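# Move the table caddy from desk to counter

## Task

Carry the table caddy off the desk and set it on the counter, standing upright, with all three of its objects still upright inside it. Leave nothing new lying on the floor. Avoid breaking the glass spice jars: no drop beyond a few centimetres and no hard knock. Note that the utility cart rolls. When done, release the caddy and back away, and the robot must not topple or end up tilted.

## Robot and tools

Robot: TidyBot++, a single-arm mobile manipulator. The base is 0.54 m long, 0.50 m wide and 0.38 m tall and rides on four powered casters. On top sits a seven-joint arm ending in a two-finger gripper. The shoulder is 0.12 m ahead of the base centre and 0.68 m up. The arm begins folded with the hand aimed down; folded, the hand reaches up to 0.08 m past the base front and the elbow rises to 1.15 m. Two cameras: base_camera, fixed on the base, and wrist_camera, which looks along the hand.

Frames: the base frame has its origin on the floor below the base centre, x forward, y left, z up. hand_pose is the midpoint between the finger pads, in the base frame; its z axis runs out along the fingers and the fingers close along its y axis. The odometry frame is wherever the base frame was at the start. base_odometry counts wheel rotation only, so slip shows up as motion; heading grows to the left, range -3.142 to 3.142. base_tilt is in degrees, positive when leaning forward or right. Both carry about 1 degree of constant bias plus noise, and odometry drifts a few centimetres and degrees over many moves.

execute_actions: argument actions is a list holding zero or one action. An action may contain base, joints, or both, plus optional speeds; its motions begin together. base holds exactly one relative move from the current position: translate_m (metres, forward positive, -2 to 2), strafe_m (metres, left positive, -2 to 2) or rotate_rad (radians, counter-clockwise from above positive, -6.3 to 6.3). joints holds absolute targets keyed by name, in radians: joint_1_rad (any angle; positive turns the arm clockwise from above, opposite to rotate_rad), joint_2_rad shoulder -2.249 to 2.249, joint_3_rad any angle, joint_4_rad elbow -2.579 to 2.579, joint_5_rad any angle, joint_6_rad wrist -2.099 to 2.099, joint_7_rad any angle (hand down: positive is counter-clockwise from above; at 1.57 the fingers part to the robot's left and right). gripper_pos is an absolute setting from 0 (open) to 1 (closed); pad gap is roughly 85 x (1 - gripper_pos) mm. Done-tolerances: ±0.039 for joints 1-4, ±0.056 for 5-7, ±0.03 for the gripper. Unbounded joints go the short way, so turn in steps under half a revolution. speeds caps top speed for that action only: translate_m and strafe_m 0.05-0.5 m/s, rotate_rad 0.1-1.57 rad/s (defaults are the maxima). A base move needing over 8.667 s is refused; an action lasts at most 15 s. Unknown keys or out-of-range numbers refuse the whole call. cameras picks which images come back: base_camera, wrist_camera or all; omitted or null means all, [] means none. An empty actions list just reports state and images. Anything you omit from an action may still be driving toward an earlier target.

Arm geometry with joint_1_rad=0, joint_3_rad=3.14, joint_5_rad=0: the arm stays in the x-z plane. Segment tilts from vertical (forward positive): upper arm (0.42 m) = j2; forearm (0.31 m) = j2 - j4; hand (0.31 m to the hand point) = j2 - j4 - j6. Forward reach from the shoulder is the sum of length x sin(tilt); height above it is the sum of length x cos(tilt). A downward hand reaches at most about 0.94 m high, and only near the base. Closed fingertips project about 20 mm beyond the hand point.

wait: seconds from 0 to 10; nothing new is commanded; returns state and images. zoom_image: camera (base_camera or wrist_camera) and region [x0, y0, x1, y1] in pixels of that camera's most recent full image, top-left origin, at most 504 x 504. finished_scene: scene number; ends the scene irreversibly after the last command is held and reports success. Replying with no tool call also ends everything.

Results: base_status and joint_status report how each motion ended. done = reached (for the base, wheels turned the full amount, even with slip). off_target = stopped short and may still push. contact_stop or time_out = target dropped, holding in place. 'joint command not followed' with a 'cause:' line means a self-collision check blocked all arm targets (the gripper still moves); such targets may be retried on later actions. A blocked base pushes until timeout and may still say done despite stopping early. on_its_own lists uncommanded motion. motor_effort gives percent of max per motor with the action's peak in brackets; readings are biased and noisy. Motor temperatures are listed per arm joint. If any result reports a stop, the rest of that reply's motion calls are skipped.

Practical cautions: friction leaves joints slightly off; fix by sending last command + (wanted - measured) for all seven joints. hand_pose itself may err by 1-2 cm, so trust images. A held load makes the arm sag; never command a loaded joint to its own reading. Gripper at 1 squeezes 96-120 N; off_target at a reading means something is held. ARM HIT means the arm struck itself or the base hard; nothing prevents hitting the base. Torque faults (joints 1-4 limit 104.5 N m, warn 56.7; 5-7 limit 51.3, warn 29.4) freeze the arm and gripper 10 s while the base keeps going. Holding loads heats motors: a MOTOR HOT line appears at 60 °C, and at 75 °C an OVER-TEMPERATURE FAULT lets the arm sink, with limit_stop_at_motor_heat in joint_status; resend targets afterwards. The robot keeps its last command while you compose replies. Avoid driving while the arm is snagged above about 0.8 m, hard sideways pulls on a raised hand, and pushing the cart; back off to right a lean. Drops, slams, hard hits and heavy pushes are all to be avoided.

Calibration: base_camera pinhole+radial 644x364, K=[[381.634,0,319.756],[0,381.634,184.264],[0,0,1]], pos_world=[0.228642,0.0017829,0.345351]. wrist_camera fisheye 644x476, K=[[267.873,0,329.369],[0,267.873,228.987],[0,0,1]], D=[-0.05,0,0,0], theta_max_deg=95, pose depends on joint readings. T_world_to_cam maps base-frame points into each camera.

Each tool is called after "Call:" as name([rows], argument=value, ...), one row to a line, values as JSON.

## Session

Call:
execute_actions(actions=[])

Scene clock: 0.00 s.
Motor temperatures (°C, as the motors report them): [31 29 28 26 39 34 35]
base_odometry: x=+0.000 y=+0.000 heading=+0.000 (m, m, rad; odometry frame)
base_tilt: forward=-0.6 right=-0.1 (deg)
base_status: not commanded
joint_positions: joint_1_rad=+0.015 joint_2_rad=-0.310 joint_3_rad=+3.178 joint_4_rad=-2.539 joint_5_rad=+0.049 joint_6_rad=-0.848 joint_7_rad=+1.591 gripper_pos=+0.000
joint_status: not commanded
motor_effort: joint_1_rad=+0 joint_2_rad=-3 joint_3_rad=+0 joint_4_rad=+15 joint_5_rad=+0 joint_6_rad=+1 joint_7_rad=-1 (%)
hand_pose: x=+0.2596 y=-0.0160 z=+0.5798 quat_wxyz=(+0.015, +0.999, +0.000, +0.032) (m; base frame)
pictures: base_camera, wrist_camera
camera_calibration (this result's frames):
wrist_camera: T_world_to_cam=[[0.0117649, -0.998799, 0.0475588, -0.0491334], [-0.999845, -0.0123731, -0.0125128, 0.313087], [0.0130863, -0.0474042, -0.99879, 0.712207], [0, 0, 0, 1]] pos_world=[0.304297, -0.0114389, 0.717599]
Images, in order (width x height): base_camera 644x364, wrist_camera 644x476.

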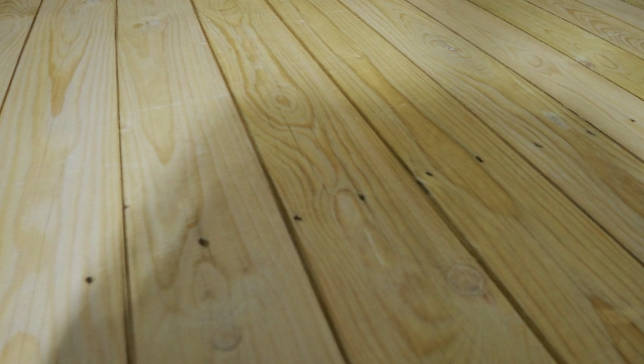

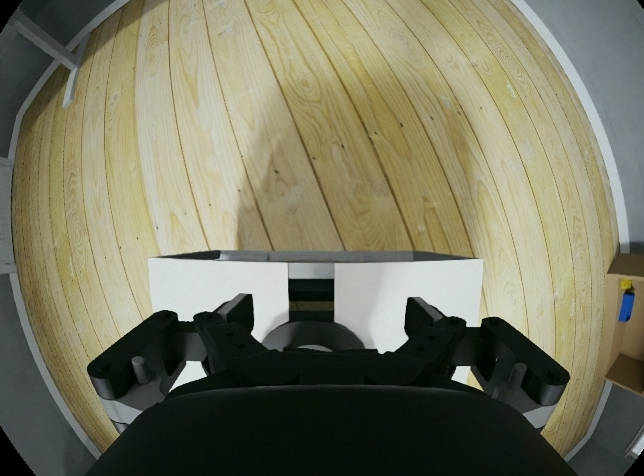

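Call:
execute_actions([
  {"base":{"rotate_rad":0.36},"joints":{"joint_1_rad":-0.01,"joint_2_rad":-0.3,"joint_3_rad":3.12,"joint_4_rad":-1.0,"joint_5_rad":-0.02,"joint_6_rad":-1.4,"joint_7_rad":1.55}},
])

Scene clock: 6.27 s.
Motor temperatures (°C, as the motors report them): [31 29 28 26 39 34 35]
base_odometry: x=+0.000 y=+0.000 heading=+0.359 (m, m, rad; odometry frame)
base_tilt: forward=-0.6 right=-0.1 (deg)
base_status: done
joint_positions: joint_1_rad=+0.003 joint_2_rad=-0.310 joint_3_rad=+3.143 joint_4_rad=-1.016 joint_5_rad=+0.004 joint_6_rad=-1.364 joint_7_rad=+1.581 gripper_pos=+0.000
joint_status: all done
motor_effort: joint_1_rad=+0(1) joint_2_rad=-4(11) joint_3_rad=+0(1) joint_4_rad=+17(22) joint_5_rad=+0(0) joint_6_rad=+7(8) joint_7_rad=+0(0) (%)
hand_pose: x=+0.4681 y=-0.0015 z=+1.1729 quat_wxyz=(+0.005, +0.860, +0.002, +0.511) (m; base frame)
pictures: base_camera, wrist_camera
camera_calibration (this result's frames):
wrist_camera: T_world_to_cam=[[-0.0116397, -0.99946, 0.0307182, -0.0345867], [-0.522663, -0.0201084, -0.852302, 1.29078], [0.85246, -0.0259758, -0.522147, 0.350613], [0, 0, 0, 1]] pos_world=[0.375357, 0.000494976, 1.28427]
Images, in order (width x height): base_camera 644x364, wrist_camera 644x476.

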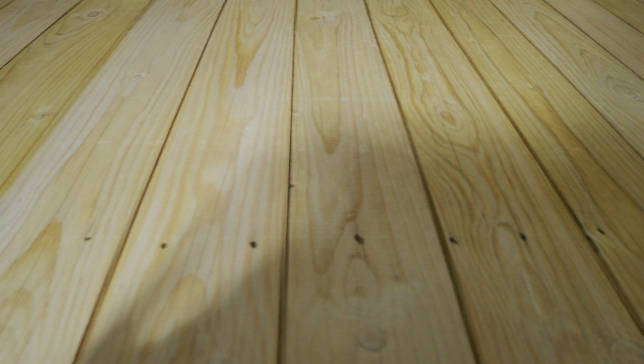

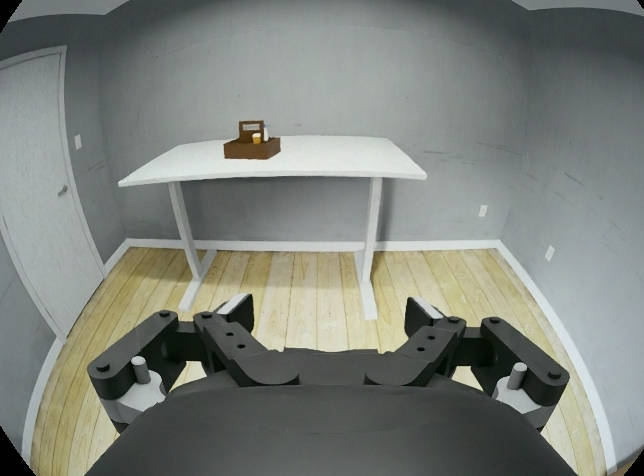

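Call:
zoom_image(camera="wrist_camera", region=[200, 110, 340, 190])

Region (200, 110, 340, 190) of wrist_camera's 644x476 image, scaled by 3.600; it fills the top 288 rows of this view, and the rest is white.

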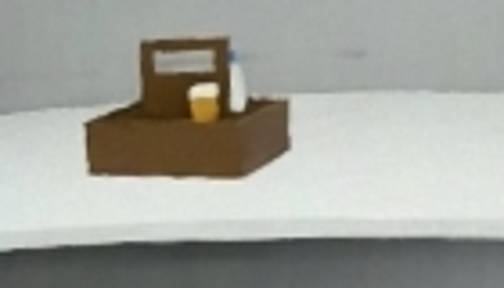

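Call:
execute_actions([
  {"base":{"translate_m":0.75},"joints":{"joint_1_rad":-0.3}},
])

Scene clock: 13.27 s.
Motor temperatures (°C, as the motors report them): [31 29 28 26 39 34 35]
base_odometry: x=+0.702 y=+0.264 heading=+0.360 (m, m, rad; odometry frame)
base_tilt: forward=-0.6 right=-0.1 (deg)
base_status: done
joint_positions: joint_1_rad=-0.290 joint_2_rad=-0.298 joint_3_rad=+3.138 joint_4_rad=-1.014 joint_5_rad=+0.001 joint_6_rad=-1.366 joint_7_rad=+1.581 gripper_pos=+0.000
joint_status: all done
motor_effort: joint_1_rad=+0(1) joint_2_rad=-5(9) joint_3_rad=+0(1) joint_4_rad=+17(18) joint_5_rad=+0(1) joint_6_rad=+7(8) joint_7_rad=-1(1) (%)
hand_pose: x=+0.4577 y=+0.1041 z=+1.1685 quat_wxyz=(-0.071, +0.853, +0.131, +0.500) (m; base frame)
pictures: base_camera, wrist_camera
camera_calibration (this result's frames):
wrist_camera: T_world_to_cam=[[0.284885, -0.958087, 0.0301737, -0.0683896], [-0.504422, -0.176608, -0.845203, 1.28342], [0.815107, 0.225566, -0.533593, 0.364146], [0, 0, 0, 1]] pos_world=[0.370053, 0.0790005, 1.28112]
Images, in order (width x height): base_camera 644x364, wrist_camera 644x476.

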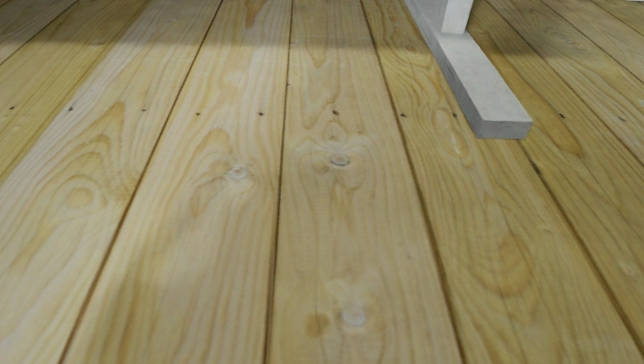

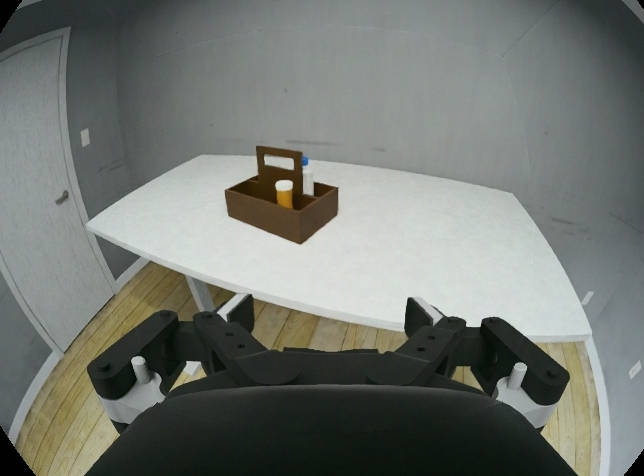

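Call:
zoom_image(camera="wrist_camera", region=[210, 135, 360, 255])

Region (210, 135, 360, 255) of wrist_camera's 644x476 image, scaled by 3.360; it fills the top 403 rows of this view, and the rest is white.

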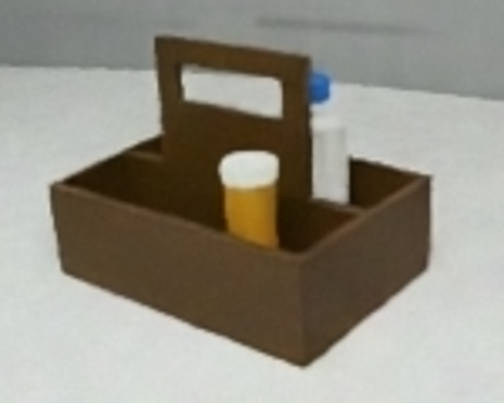

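Call:
execute_actions([
  {"base":{"strafe_m":0.073},"joints":{"joint_1_rad":0.012,"joint_2_rad":0.262,"joint_4_rad":-0.561,"joint_5_rad":-1.11,"joint_6_rad":-1.718,"joint_7_rad":2.415,"gripper_pos":0.3}},
], cameras=["wrist_camera"])

Scene clock: 60.93 s.
Motor temperatures (°C, as the motors report them): [31 29 28 26 39 34 35]
base_odometry: x=+0.676 y=+0.333 heading=+0.359 (m, m, rad; odometry frame)
base_tilt: forward=-0.6 right=-0.1 (deg)
base_status: done
joint_positions: joint_1_rad=+0.002 joint_2_rad=+0.263 joint_3_rad=+3.130 joint_4_rad=-0.581 joint_5_rad=-1.090 joint_6_rad=-1.682 joint_7_rad=+2.388 gripper_pos=+0.300
joint_status: all done
motor_effort: joint_1_rad=+1(2) joint_2_rad=-26(27) joint_3_rad=-2(2) joint_4_rad=+15(16) joint_5_rad=-7(7) joint_6_rad=+6(8) joint_7_rad=+0(0) (%)
hand_pose: x=+0.5297 y=+0.2776 z=+1.1683 quat_wxyz=(-0.334, +0.661, +0.520, +0.425) (m; base frame)
pictures: wrist_camera
camera_calibration (this result's frames):
wrist_camera: T_world_to_cam=[[0.968951, -0.246542, 0.018713, -0.469137], [-0.0974292, -0.45028, -0.887556, 1.26002], [0.227246, 0.858175, -0.46032, 0.316451], [0, 0, 0, 1]] pos_world=[0.505422, 0.180129, 1.27278]
Images, in order (width x height): wrist_camera 644x476.

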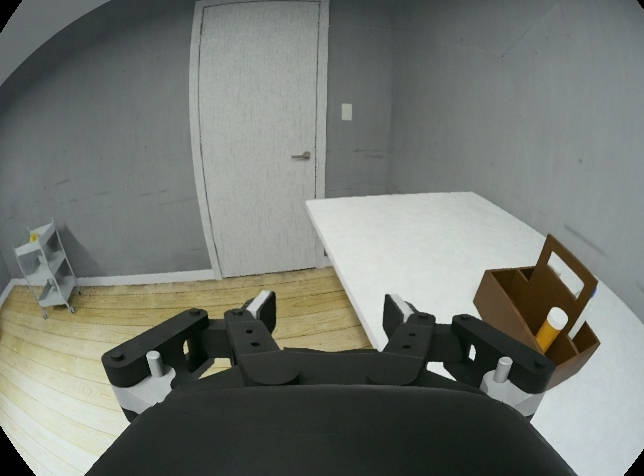

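Call:
execute_actions([
  {"base":{"translate_m":0.31},"speeds":{"translate_m":0.3}},
])

Scene clock: 64.73 s.
Motor temperatures (°C, as the motors report them): [31 29 28 26 39 34 35]
base_odometry: x=+0.967 y=+0.442 heading=+0.360 (m, m, rad; odometry frame)
base_tilt: forward=-0.6 right=-0.1 (deg)
base_status: done
joint_positions: joint_1_rad=+0.003 joint_2_rad=+0.266 joint_3_rad=+3.130 joint_4_rad=-0.578 joint_5_rad=-1.091 joint_6_rad=-1.685 joint_7_rad=+2.388 gripper_pos=+0.300
joint_status: not commanded
motor_effort: joint_1_rad=+1(1) joint_2_rad=-26(29) joint_3_rad=-1(2) joint_4_rad=+15(16) joint_5_rad=-7(7) joint_6_rad=+5(6) joint_7_rad=-1(1) (%)
hand_pose: x=+0.5302 y=+0.2775 z=+1.1678 quat_wxyz=(-0.335, +0.661, +0.520, +0.425) (m; base frame)
pictures: base_camera, wrist_camera
camera_calibration (this result's frames):
wrist_camera: T_world_to_cam=[[0.969399, -0.244793, 0.0184833, -0.470106], [-0.0970696, -0.451379, -0.887037, 1.25909], [0.225484, 0.858099, -0.461328, 0.31832], [0, 0, 0, 1]] pos_world=[0.506163, 0.180099, 1.2724]
Images, in order (width x height): base_camera 644x364, wrist_camera 644x476.

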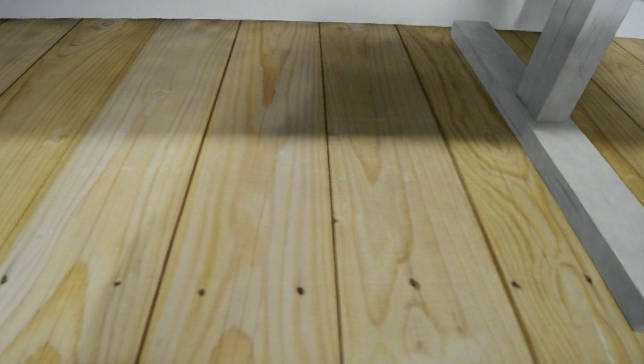

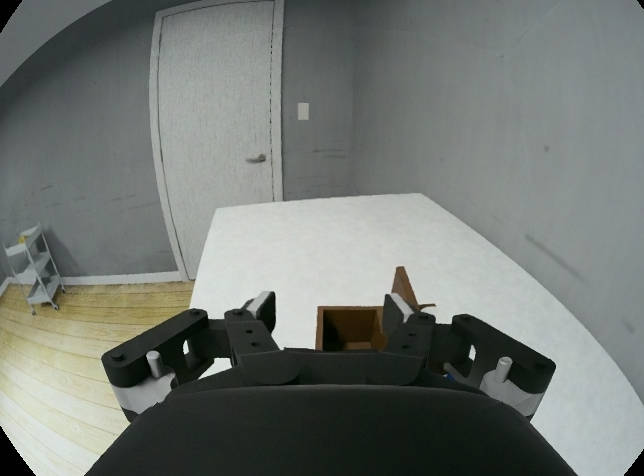

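Call:
execute_actions([
  {"base":{"translate_m":0.068},"speeds":{"translate_m":0.15}},
], cameras=["wrist_camera"])

Scene clock: 73.07 s.
Motor temperatures (°C, as the motors report them): [31 29 28 26 39 34 35]
base_odometry: x=+1.030 y=+0.467 heading=+0.360 (m, m, rad; odometry frame)
base_tilt: forward=-0.6 right=-0.1 (deg)
base_status: done
joint_positions: joint_1_rad=+0.003 joint_2_rad=+0.266 joint_3_rad=+3.130 joint_4_rad=-0.577 joint_5_rad=-1.091 joint_6_rad=-1.685 joint_7_rad=+2.388 gripper_pos=+0.300
joint_status: not commanded
motor_effort: joint_1_rad=+1(2) joint_2_rad=-26(30) joint_3_rad=-1(2) joint_4_rad=+15(16) joint_5_rad=-7(7) joint_6_rad=+6(6) joint_7_rad=-1(0) (%)
hand_pose: x=+0.5305 y=+0.2774 z=+1.1678 quat_wxyz=(-0.335, +0.661, +0.520, +0.425) (m; base frame)
pictures: wrist_camera
camera_calibration (this result's frames):
wrist_camera: T_world_to_cam=[[0.969406, -0.244767, 0.0184882, -0.470432], [-0.0970294, -0.451292, -0.887086, 1.25907], [0.225473, 0.858152, -0.461234, 0.318187], [0, 0, 0, 1]] pos_world=[0.506464, 0.180007, 1.27236]
Images, in order (width x height): wrist_camera 644x476.

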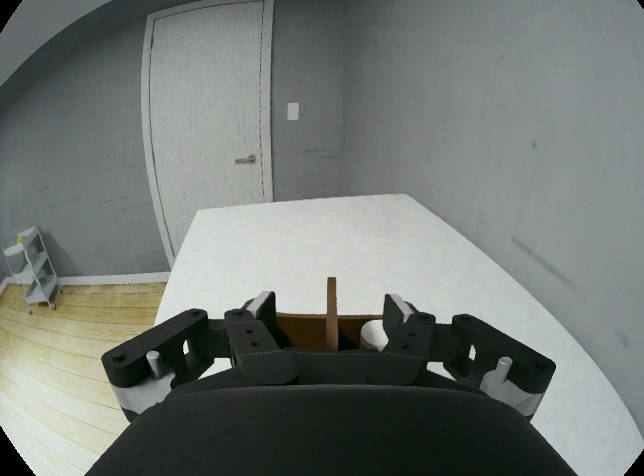

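Call:
execute_actions([
  {"base":{"strafe_m":-0.017},"joints":{"joint_2_rad":0.138,"joint_4_rad":-0.953,"joint_5_rad":-1.052,"joint_6_rad":-1.54,"joint_7_rad":2.634,"gripper_pos":0.25},"speeds":{"strafe_m":0.05}},
], cameras=["wrist_camera"])

Scene clock: 84.10 s.
Motor temperatures (°C, as the motors report them): [31 29 28 26 39 34 35]
base_odometry: x=+1.037 y=+0.451 heading=+0.360 (m, m, rad; odometry frame)
base_tilt: forward=-0.6 right=-0.1 (deg)
base_status: done
joint_positions: joint_1_rad=+0.006 joint_2_rad=+0.153 joint_3_rad=+3.130 joint_4_rad=-0.935 joint_5_rad=-1.075 joint_6_rad=-1.574 joint_7_rad=+2.605 gripper_pos=+0.250
joint_status: all done
motor_effort: joint_1_rad=+0(3) joint_2_rad=-24(27) joint_3_rad=-2(3) joint_4_rad=+17(17) joint_5_rad=-8(8) joint_6_rad=+4(5) joint_7_rad=-1(1) (%)
hand_pose: x=+0.5275 y=+0.2766 z=+1.1130 quat_wxyz=(-0.333, +0.662, +0.521, +0.423) (m; base frame)
pictures: wrist_camera
camera_calibration (this result's frames):
wrist_camera: T_world_to_cam=[[0.969207, -0.24554, 0.0186555, -0.466603], [-0.098566, -0.456257, -0.884372, 1.20903], [0.225661, 0.855301, -0.466409, 0.300767], [0, 0, 0, 1]] pos_world=[0.503533, 0.179811, 1.21822]
Images, in order (width x height): wrist_camera 644x476.

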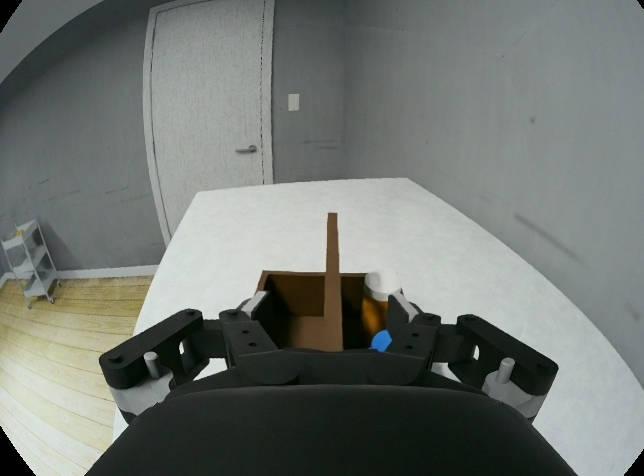

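Call:
zoom_image(camera="wrist_camera", region=[240, 200, 460, 380])

Region (240, 200, 460, 380) of wrist_camera's 644x476 image, scaled by 2.291; it fills the top 412 rows of this view, and the rest is white.

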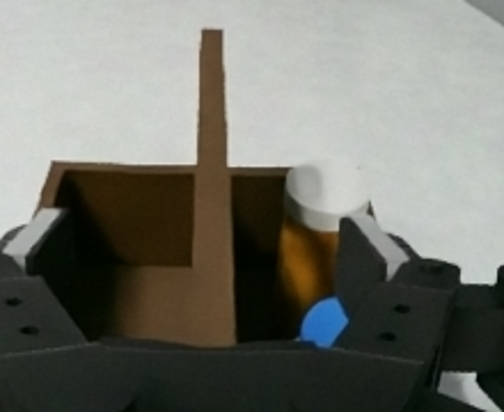

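Call:
execute_actions([
  {"joints":{"joint_4_rad":-0.905}},
], cameras=[])

Call:
execute_actions([
  {"joints":{"gripper_pos":1.0}},
], cameras=["wrist_camera"])

Scene clock: 95.63 s.
Motor temperatures (°C, as the motors report them): [31 30 28 26 39 34 35]
base_odometry: x=+1.037 y=+0.451 heading=+0.360 (m, m, rad; odometry frame)
base_tilt: forward=-0.6 right=-0.1 (deg)
base_status: not commanded
joint_positions: joint_1_rad=+0.006 joint_2_rad=+0.149 joint_3_rad=+3.130 joint_4_rad=-0.914 joint_5_rad=-1.074 joint_6_rad=-1.574 joint_7_rad=+2.605 gripper_pos=+0.250
joint_status: all done
motor_effort: joint_1_rad=+0(1) joint_2_rad=-24(25) joint_3_rad=-2(1) joint_4_rad=+17(19) joint_5_rad=-8(8) joint_6_rad=+4(4) joint_7_rad=-1(1) (%)
hand_pose: x=+0.5258 y=+0.2764 z=+1.1212 quat_wxyz=(-0.326, +0.658, +0.525, +0.431) (m; base frame)
pictures: none
No camera images: the call's "cameras" was empty. Leave "cameras" out to get every camera's image.

Scene clock: 96.60 s.
Motor temperatures (°C, as the motors report them): [31 30 28 26 39 34 35]
base_odometry: x=+1.037 y=+0.451 heading=+0.360 (m, m, rad; odometry frame)
base_tilt: forward=-0.6 right=-0.1 (deg)
base_status: not commanded
joint_positions: joint_1_rad=+0.006 joint_2_rad=+0.149 joint_3_rad=+3.130 joint_4_rad=-0.914 joint_5_rad=-1.074 joint_6_rad=-1.572 joint_7_rad=+2.605 gripper_pos=+0.929
joint_status: gripper_pos off_target (ended at +0.929, target +1.000)
motor_effort: joint_1_rad=+1(1) joint_2_rad=-25(25) joint_3_rad=-1(3) joint_4_rad=+18(18) joint_5_rad=-7(9) joint_6_rad=+4(5) joint_7_rad=+0(0) (%)
hand_pose: x=+0.5266 y=+0.2760 z=+1.1214 quat_wxyz=(-0.325, +0.658, +0.524, +0.431) (m; base frame)
pictures: wrist_camera
camera_calibration (this result's frames):
wrist_camera: T_world_to_cam=[[0.967637, -0.248654, 0.0430106, -0.491659], [-0.0779105, -0.456497, -0.886307, 1.20748], [0.240018, 0.854273, -0.461096, 0.292102], [0, 0, 0, 1]] pos_world=[0.499713, 0.179422, 1.22603]
Images, in order (width x height): wrist_camera 644x476.

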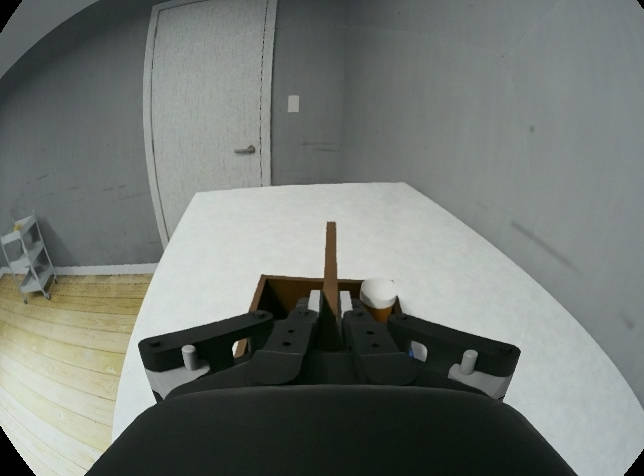

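Call:
execute_actions([
  {"joints":{"joint_4_rad":-0.953,"gripper_pos":0.78}},
], cameras=["wrist_camera"])

Scene clock: 99.87 s.
Motor temperatures (°C, as the motors report them): [31 30 28 26 39 35 35]
base_odometry: x=+1.037 y=+0.451 heading=+0.360 (m, m, rad; odometry frame)
base_tilt: forward=-0.6 right=-0.1 (deg)
base_status: not commanded
joint_positions: joint_1_rad=+0.006 joint_2_rad=+0.148 joint_3_rad=+3.130 joint_4_rad=-0.941 joint_5_rad=-1.074 joint_6_rad=-1.572 joint_7_rad=+2.605 gripper_pos=+0.780
joint_status: all done
motor_effort: joint_1_rad=+1(1) joint_2_rad=-24(25) joint_3_rad=-2(1) joint_4_rad=+18(19) joint_5_rad=-8(8) joint_6_rad=+4(5) joint_7_rad=+0(0) (%)
hand_pose: x=+0.5265 y=+0.2761 z=+1.1127 quat_wxyz=(-0.332, +0.664, +0.520, +0.423) (m; base frame)
pictures: wrist_camera
camera_calibration (this result's frames):
wrist_camera: T_world_to_cam=[[0.968427, -0.248618, 0.0183751, -0.464155], [-0.100454, -0.456627, -0.883969, 1.20902], [0.228161, 0.854214, -0.467185, 0.301117], [0, 0, 0, 1]] pos_world=[0.502248, 0.179457, 1.21795]
Images, in order (width x height): wrist_camera 644x476.

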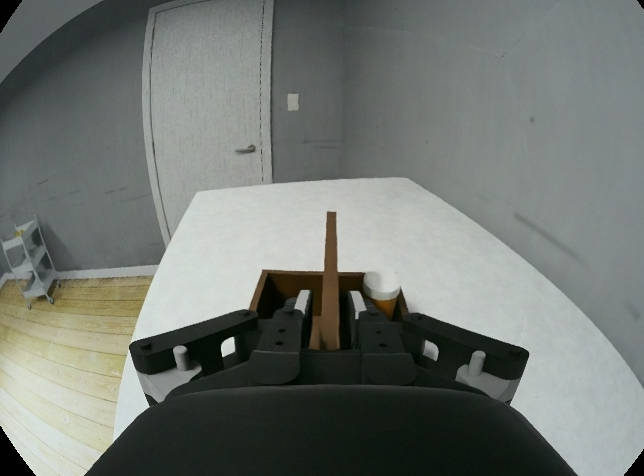

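Call:
execute_actions([
  {"joints":{"gripper_pos":1.0}},
], cameras=["wrist_camera"])

Scene clock: 101.70 s.
Motor temperatures (°C, as the motors report them): [31 30 28 26 39 35 35]
base_odometry: x=+1.037 y=+0.451 heading=+0.360 (m, m, rad; odometry frame)
base_tilt: forward=-0.6 right=-0.1 (deg)
base_status: not commanded
joint_positions: joint_1_rad=+0.007 joint_2_rad=+0.148 joint_3_rad=+3.130 joint_4_rad=-0.941 joint_5_rad=-1.074 joint_6_rad=-1.571 joint_7_rad=+2.605 gripper_pos=+0.925
joint_status: gripper_pos off_target (ended at +0.925, target +1.000)
motor_effort: joint_1_rad=+0(1) joint_2_rad=-23(24) joint_3_rad=-1(2) joint_4_rad=+18(18) joint_5_rad=-8(8) joint_6_rad=+4(4) joint_7_rad=+0(0) (%)
hand_pose: x=+0.5265 y=+0.2760 z=+1.1128 quat_wxyz=(-0.332, +0.664, +0.520, +0.423) (m; base frame)
pictures: wrist_camera
camera_calibration (this result's frames):
wrist_camera: T_world_to_cam=[[0.968333, -0.248973, 0.0185579, -0.464292], [-0.100438, -0.456528, -0.884022, 1.20908], [0.22857, 0.854163, -0.467078, 0.300896], [0, 0, 0, 1]] pos_world=[0.502251, 0.179368, 1.21801]
Images, in order (width x height): wrist_camera 644x476.

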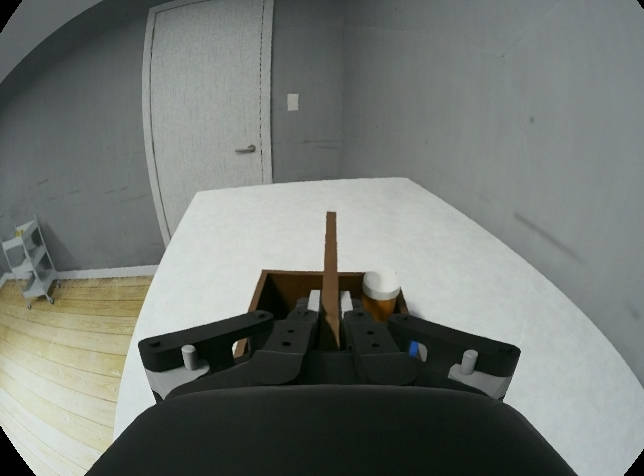

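Call:
execute_actions([
  {"joints":{"joint_2_rad":0.125,"joint_4_rad":-0.796,"joint_5_rad":-1.115,"joint_6_rad":-1.642,"joint_7_rad":2.475}},
], cameras=["wrist_camera"])

Scene clock: 107.60 s.
Motor temperatures (°C, as the motors report them): [31 30 28 26 39 35 35]
base_odometry: x=+1.037 y=+0.451 heading=+0.360 (m, m, rad; odometry frame)
base_tilt: forward=-0.6 right=-0.1 (deg)
base_status: not commanded
joint_positions: joint_1_rad=+0.007 joint_2_rad=+0.147 joint_3_rad=+3.130 joint_4_rad=-0.829 joint_5_rad=-1.069 joint_6_rad=-1.629 joint_7_rad=+2.502 gripper_pos=+0.925
joint_status: all done
motor_effort: joint_1_rad=+1(1) joint_2_rad=-27(32) joint_3_rad=-1(2) joint_4_rad=+20(23) joint_5_rad=-12(14) joint_6_rad=+7(8) joint_7_rad=+0(1) (%)
hand_pose: x=+0.5082 y=+0.2747 z=+1.1410 quat_wxyz=(-0.330, +0.666, +0.520, +0.420) (m; base frame)
pictures: wrist_camera
camera_calibration (this result's frames):
wrist_camera: T_world_to_cam=[[0.96772, -0.251525, 0.01594, -0.443425], [-0.105668, -0.462342, -0.880383, 1.23178], [0.228808, 0.850279, -0.473996, 0.328173], [0, 0, 0, 1]] pos_world=[0.484182, 0.17893, 1.24705]
Images, in order (width x height): wrist_camera 644x476.

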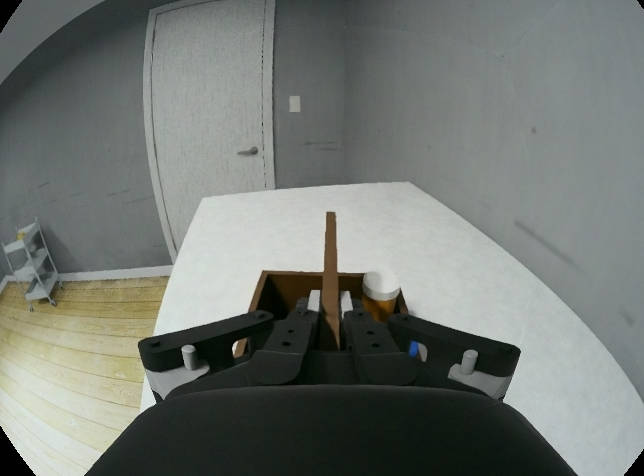

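Call:
execute_actions([
  {"base":{"translate_m":-1.5},"joints":{"joint_5_rad":-1.125},"speeds":{"translate_m":0.45}},
], cameras=["wrist_camera"])

Scene clock: 115.17 s.
Motor temperatures (°C, as the motors report them): [31 30 28 26 39 35 35]
base_odometry: x=-0.367 y=-0.079 heading=+0.360 (m, m, rad; odometry frame)
base_tilt: forward=-0.6 right=-0.1 (deg)
base_status: done
joint_positions: joint_1_rad=+0.007 joint_2_rad=+0.143 joint_3_rad=+3.130 joint_4_rad=-0.828 joint_5_rad=-1.078 joint_6_rad=-1.631 joint_7_rad=+2.502 gripper_pos=+0.925
joint_status: all done
motor_effort: joint_1_rad=+0(1) joint_2_rad=-27(31) joint_3_rad=-2(3) joint_4_rad=+20(21) joint_5_rad=-12(13) joint_6_rad=+7(8) joint_7_rad=-1(1) (%)
hand_pose: x=+0.5046 y=+0.2758 z=+1.1443 quat_wxyz=(-0.333, +0.663, +0.521, +0.422) (m; base frame)
pictures: wrist_camera
camera_calibration (this result's frames):
wrist_camera: T_world_to_cam=[[0.969151, -0.245816, 0.0179353, -0.444257], [-0.0997679, -0.457801, -0.883439, 1.23405], [0.225374, 0.854396, -0.468203, 0.323597], [0, 0, 0, 1]] pos_world=[0.48074, 0.179264, 1.24969]
Images, in order (width x height): wrist_camera 644x476.

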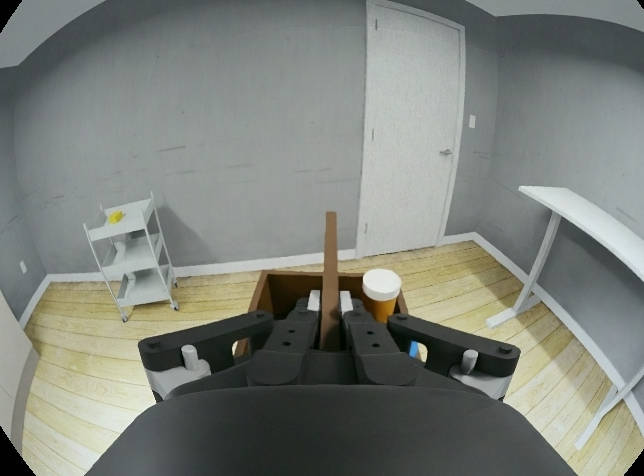

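Call:
execute_actions([
  {"base":{"rotate_rad":3.14},"speeds":{"rotate_rad":0.85}},
])

Scene clock: 123.33 s.
Motor temperatures (°C, as the motors report them): [31 30 28 26 39 35 35]
base_odometry: x=-0.367 y=-0.079 heading=-2.784 (m, m, rad; odometry frame)
base_tilt: forward=-0.6 right=-0.1 (deg)
base_status: done
joint_positions: joint_1_rad=+0.009 joint_2_rad=+0.143 joint_3_rad=+3.129 joint_4_rad=-0.828 joint_5_rad=-1.079 joint_6_rad=-1.631 joint_7_rad=+2.502 gripper_pos=+0.925
joint_status: not commanded
motor_effort: joint_1_rad=+0(3) joint_2_rad=-26(29) joint_3_rad=-2(4) joint_4_rad=+20(20) joint_5_rad=-12(13) joint_6_rad=+8(8) joint_7_rad=-1(1) (%)
hand_pose: x=+0.5047 y=+0.2757 z=+1.1446 quat_wxyz=(-0.333, +0.663, +0.521, +0.422) (m; base frame)
pictures: base_camera, wrist_camera
camera_calibration (this result's frames):
wrist_camera: T_world_to_cam=[[0.969218, -0.245603, 0.0172149, -0.443624], [-0.0999441, -0.456379, -0.884155, 1.23481], [0.225008, 0.855218, -0.466877, 0.322267], [0, 0, 0, 1]] pos_world=[0.480868, 0.178978, 1.24986]
Images, in order (width x height): base_camera 644x364, wrist_camera 644x476.

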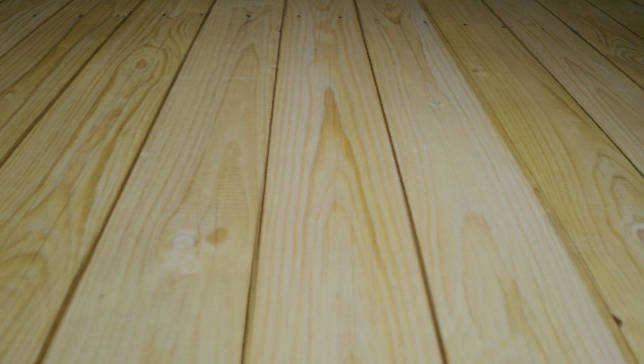

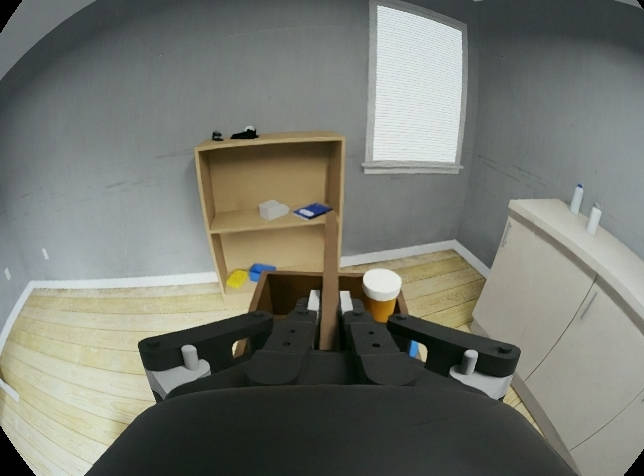

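Call:
execute_actions([
  {"base":{"translate_m":0.82},"joints":{"joint_1_rad":0.26},"speeds":{"translate_m":0.45}},
])

Scene clock: 134.60 s.
Motor temperatures (°C, as the motors report them): [31 30 28 26 39 34 35]
base_odometry: x=-1.135 y=-0.367 heading=-2.783 (m, m, rad; odometry frame)
base_tilt: forward=-0.6 right=-0.1 (deg)
base_status: done
joint_positions: joint_1_rad=+0.256 joint_2_rad=+0.149 joint_3_rad=+3.129 joint_4_rad=-0.828 joint_5_rad=-1.081 joint_6_rad=-1.633 joint_7_rad=+2.502 gripper_pos=+0.925
joint_status: all done
motor_effort: joint_1_rad=+1(3) joint_2_rad=-27(30) joint_3_rad=-1(2) joint_4_rad=+20(21) joint_5_rad=-12(13) joint_6_rad=+8(9) joint_7_rad=+0(1) (%)
hand_pose: x=+0.5623 y=+0.1727 z=+1.1426 quat_wxyz=(-0.281, +0.723, +0.435, +0.458) (m; base frame)
pictures: base_camera, wrist_camera
camera_calibration (this result's frames):
wrist_camera: T_world_to_cam=[[0.880821, -0.473321, 0.011034, -0.428677], [-0.212858, -0.416718, -0.883763, 1.24797], [0.422902, 0.776088, -0.467804, 0.299895], [0, 0, 0, 1]] pos_world=[0.516402, 0.0844054, 1.24793]
Images, in order (width x height): base_camera 644x364, wrist_camera 644x476.

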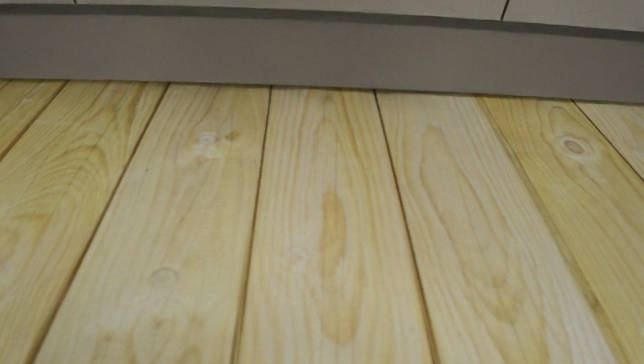

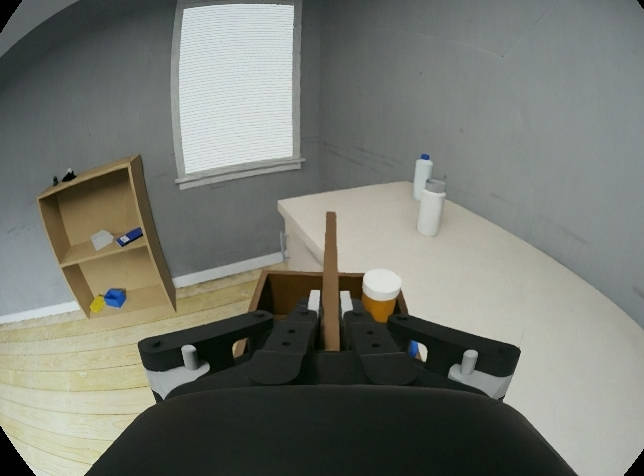

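Call:
execute_actions([
  {"base":{"translate_m":0.38},"joints":{"joint_4_rad":-0.936,"joint_6_rad":-1.527,"joint_7_rad":2.63},"speeds":{"translate_m":0.3}},
])

Scene clock: 146.00 s.
Motor temperatures (°C, as the motors report them): [31 30 28 27 39 35 35]
base_odometry: x=-1.491 y=-0.501 heading=-2.782 (m, m, rad; odometry frame)
base_tilt: forward=-0.6 right=-0.1 (deg)
base_status: done
joint_positions: joint_1_rad=+0.256 joint_2_rad=+0.151 joint_3_rad=+3.129 joint_4_rad=-0.939 joint_5_rad=-1.081 joint_6_rad=-1.575 joint_7_rad=+2.603 gripper_pos=+0.925
joint_status: all done
motor_effort: joint_1_rad=+1(1) joint_2_rad=-29(32) joint_3_rad=-2(3) joint_4_rad=+21(22) joint_5_rad=-13(13) joint_6_rad=+6(9) joint_7_rad=-1(0) (%)
hand_pose: x=+0.5816 y=+0.1685 z=+1.1137 quat_wxyz=(-0.281, +0.721, +0.434, +0.461) (m; base frame)
pictures: base_camera, wrist_camera
camera_calibration (this result's frames):
wrist_camera: T_world_to_cam=[[0.879954, -0.474895, 0.0125069, -0.448196], [-0.210014, -0.412489, -0.886424, 1.22539], [0.426117, 0.777385, -0.462706, 0.273687], [0, 0, 0, 1]] pos_world=[0.535118, 0.079855, 1.21846]
Images, in order (width x height): base_camera 644x364, wrist_camera 644x476.

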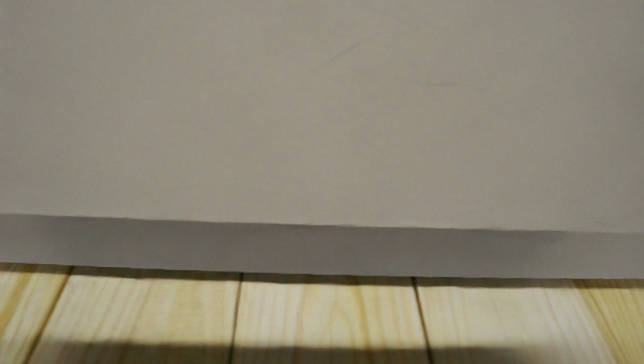

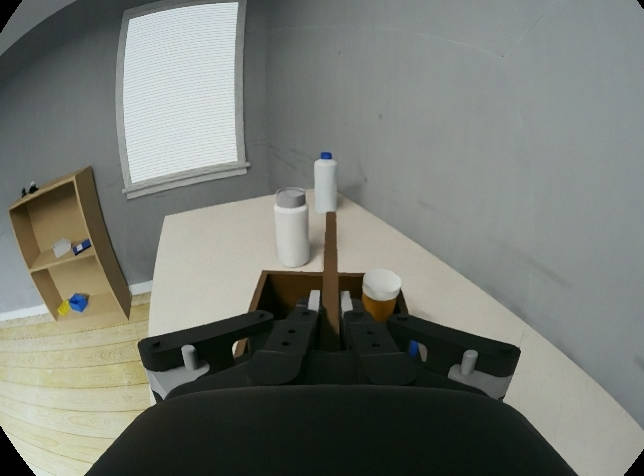

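Call:
execute_actions([
  {"joints":{"joint_4_rad":-1.047,"joint_6_rad":-1.472,"joint_7_rad":2.735}},
], cameras=["wrist_camera"])

Scene clock: 149.53 s.
Motor temperatures (°C, as the motors report them): [31 30 28 27 39 35 35]
base_odometry: x=-1.491 y=-0.501 heading=-2.782 (m, m, rad; odometry frame)
base_tilt: forward=-0.6 right=-0.1 (deg)
base_status: not commanded
joint_positions: joint_1_rad=+0.256 joint_2_rad=+0.152 joint_3_rad=+3.129 joint_4_rad=-1.053 joint_5_rad=-1.081 joint_6_rad=-1.521 joint_7_rad=+2.707 gripper_pos=+0.925
joint_status: all done
motor_effort: joint_1_rad=+1(1) joint_2_rad=-30(31) joint_3_rad=-2(2) joint_4_rad=+22(22) joint_5_rad=-13(14) joint_6_rad=+5(7) joint_7_rad=-1(0) (%)
hand_pose: x=+0.5965 y=+0.1645 z=+1.0802 quat_wxyz=(-0.280, +0.721, +0.435, +0.461) (m; base frame)
pictures: wrist_camera
camera_calibration (this result's frames):
wrist_camera: T_world_to_cam=[[0.880202, -0.47434, 0.0156996, -0.466467], [-0.208191, -0.415632, -0.885385, 1.19547], [0.426499, 0.776049, -0.464593, 0.256963], [0, 0, 0, 1]] pos_world=[0.549877, 0.0761949, 1.18516]
Images, in order (width x height): wrist_camera 644x476.

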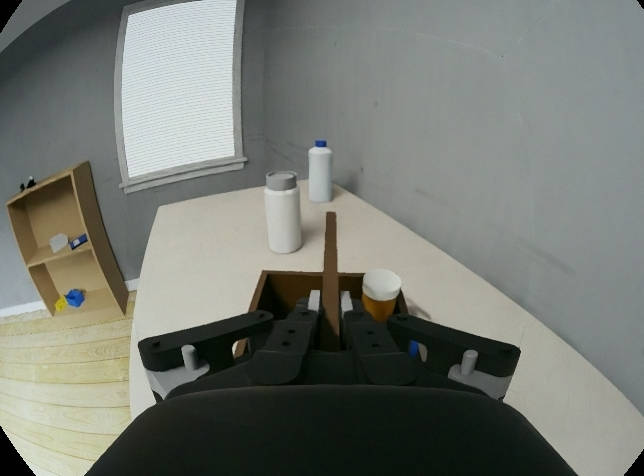

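Call:
execute_actions([
  {"joints":{"joint_4_rad":-1.093,"joint_6_rad":-1.45,"joint_7_rad":2.777}},
], cameras=["wrist_camera"])

Scene clock: 151.90 s.
Motor temperatures (°C, as the motors report them): [31 30 28 27 39 35 35]
base_odometry: x=-1.491 y=-0.501 heading=-2.782 (m, m, rad; odometry frame)
base_tilt: forward=-0.6 right=-0.1 (deg)
base_status: not commanded
joint_positions: joint_1_rad=+0.256 joint_2_rad=+0.149 joint_3_rad=+3.129 joint_4_rad=-1.088 joint_5_rad=-1.088 joint_6_rad=-1.497 joint_7_rad=+2.746 gripper_pos=+0.925
joint_status: all done
motor_effort: joint_1_rad=+0(0) joint_2_rad=-27(29) joint_3_rad=-1(2) joint_4_rad=+21(22) joint_5_rad=-12(13) joint_6_rad=+5(5) joint_7_rad=+0(1) (%)
hand_pose: x=+0.6008 y=+0.1640 z=+1.0731 quat_wxyz=(-0.277, +0.718, +0.436, +0.466) (m; base frame)
pictures: wrist_camera
camera_calibration (this result's frames):
wrist_camera: T_world_to_cam=[[0.879298, -0.475483, 0.0274047, -0.482195], [-0.196327, -0.414284, -0.888721, 1.18608], [0.433925, 0.77607, -0.457629, 0.24029], [0, 0, 0, 1]] pos_world=[0.552586, 0.0756176, 1.17727]
Images, in order (width x height): wrist_camera 644x476.

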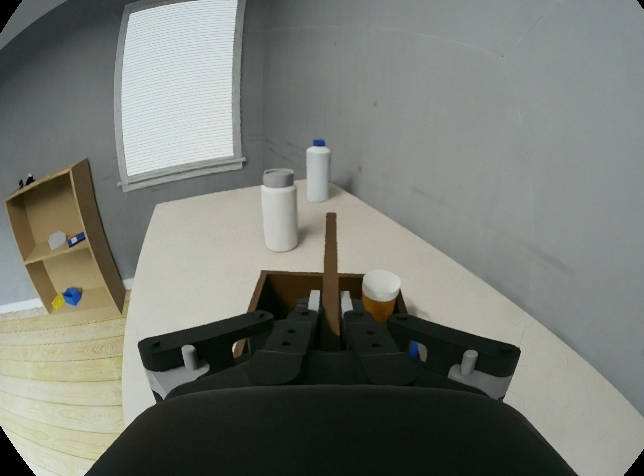

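Call:
execute_actions([
  {"joints":{"gripper_pos":0.55}},
], cameras=["wrist_camera"])

Scene clock: 155.23 s.
Motor temperatures (°C, as the motors report them): [31 30 28 27 39 35 35]
base_odometry: x=-1.491 y=-0.501 heading=-2.782 (m, m, rad; odometry frame)
base_tilt: forward=-0.6 right=-0.1 (deg)
base_status: not commanded
joint_positions: joint_1_rad=+0.256 joint_2_rad=+0.137 joint_3_rad=+3.129 joint_4_rad=-1.088 joint_5_rad=-1.103 joint_6_rad=-1.485 joint_7_rad=+2.746 gripper_pos=+0.550
joint_status: all done
motor_effort: joint_1_rad=+0(0) joint_2_rad=-26(27) joint_3_rad=+0(1) joint_4_rad=+19(21) joint_5_rad=-9(12) joint_6_rad=+3(5) joint_7_rad=+0(0) (%)
hand_pose: x=+0.5986 y=+0.1666 z=+1.0836 quat_wxyz=(-0.276, +0.712, +0.434, +0.477) (m; base frame)
pictures: wrist_camera
camera_calibration (this result's frames):
wrist_camera: T_world_to_cam=[[0.876086, -0.480444, 0.0405758, -0.49089], [-0.178798, -0.401882, -0.898066, 1.19367], [0.447777, 0.779528, -0.437986, 0.213957], [0, 0, 0, 1]] pos_world=[0.547681, 0.0770818, 1.18562]
Images, in order (width x height): wrist_camera 644x476.

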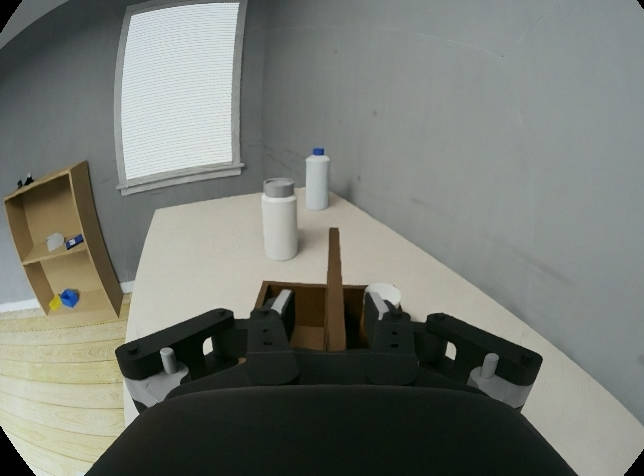

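Call:
execute_actions([
  {"joints":{"joint_4_rad":-0.87}},
], cameras=[])

Call:
execute_actions([
  {"base":{"translate_m":-0.6}},
], cameras=["wrist_camera"])

Scene clock: 158.70 s.
Motor temperatures (°C, as the motors report them): [31 30 28 27 39 35 35]
base_odometry: x=-1.491 y=-0.501 heading=-2.782 (m, m, rad; odometry frame)
base_tilt: forward=-0.6 right=-0.1 (deg)
base_status: not commanded
joint_positions: joint_1_rad=+0.256 joint_2_rad=+0.131 joint_3_rad=+3.129 joint_4_rad=-0.885 joint_5_rad=-1.104 joint_6_rad=-1.485 joint_7_rad=+2.746 gripper_pos=+0.550
joint_status: all done
motor_effort: joint_1_rad=+0(1) joint_2_rad=-23(26) joint_3_rad=-1(1) joint_4_rad=+17(19) joint_5_rad=-8(9) joint_6_rad=+5(5) joint_7_rad=+0(1) (%)
hand_pose: x=+0.5914 y=+0.1684 z=+1.1610 quat_wxyz=(-0.212, +0.667, +0.472, +0.536) (m; base frame)
pictures: none
No camera images: the call's "cameras" was empty. Leave "cameras" out to get every camera's image.

Scene clock: 161.33 s.
Motor temperatures (°C, as the motors report them): [31 30 28 27 39 35 35]
base_odometry: x=-0.929 y=-0.289 heading=-2.781 (m, m, rad; odometry frame)
base_tilt: forward=-0.6 right=-0.1 (deg)
base_status: done
joint_positions: joint_1_rad=+0.257 joint_2_rad=+0.121 joint_3_rad=+3.129 joint_4_rad=-0.884 joint_5_rad=-1.105 joint_6_rad=-1.482 joint_7_rad=+2.746 gripper_pos=+0.550
joint_status: not commanded
motor_effort: joint_1_rad=+0(3) joint_2_rad=-23(28) joint_3_rad=-1(4) joint_4_rad=+17(19) joint_5_rad=-8(8) joint_6_rad=+5(5) joint_7_rad=-1(1) (%)
hand_pose: x=+0.5873 y=+0.1693 z=+1.1662 quat_wxyz=(-0.209, +0.664, +0.472, +0.540) (m; base frame)
pictures: wrist_camera
camera_calibration (this result's frames):
wrist_camera: T_world_to_cam=[[0.84354, -0.474945, 0.250735, -0.709883], [0.0140458, -0.447191, -0.894328, 1.1569], [0.536883, 0.757923, -0.370552, 0.125762], [0, 0, 0, 1]] pos_world=[0.515046, 0.0848801, 1.25924]
Images, in order (width x height): wrist_camera 644x476.

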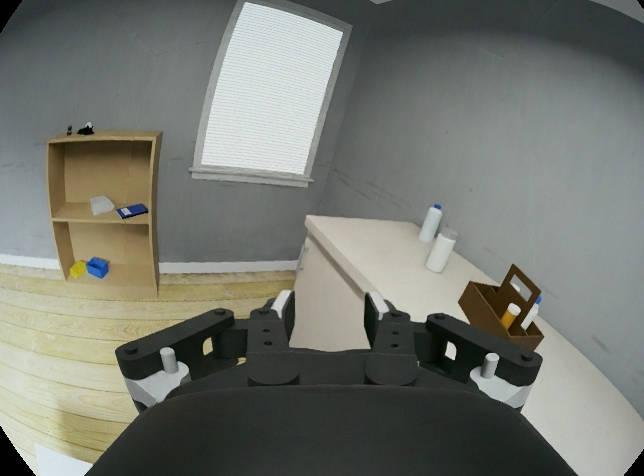

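Call:
zoom_image(camera="wrist_camera", region=[440, 250, 570, 370])

Region (440, 250, 570, 370) of wrist_camera's 644x476 image, scaled by 3.877; it fills the top 465 rows of this view, and the rest is white.

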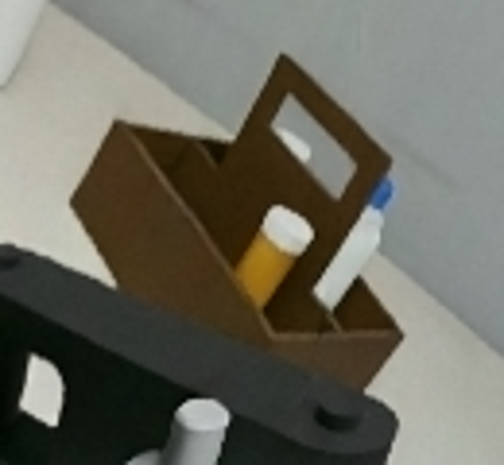

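All three objects are still upright; the back jar's lid shows through the handle slot.

Call:
finished_scene(scene=2)

The scene is finished: the task was done.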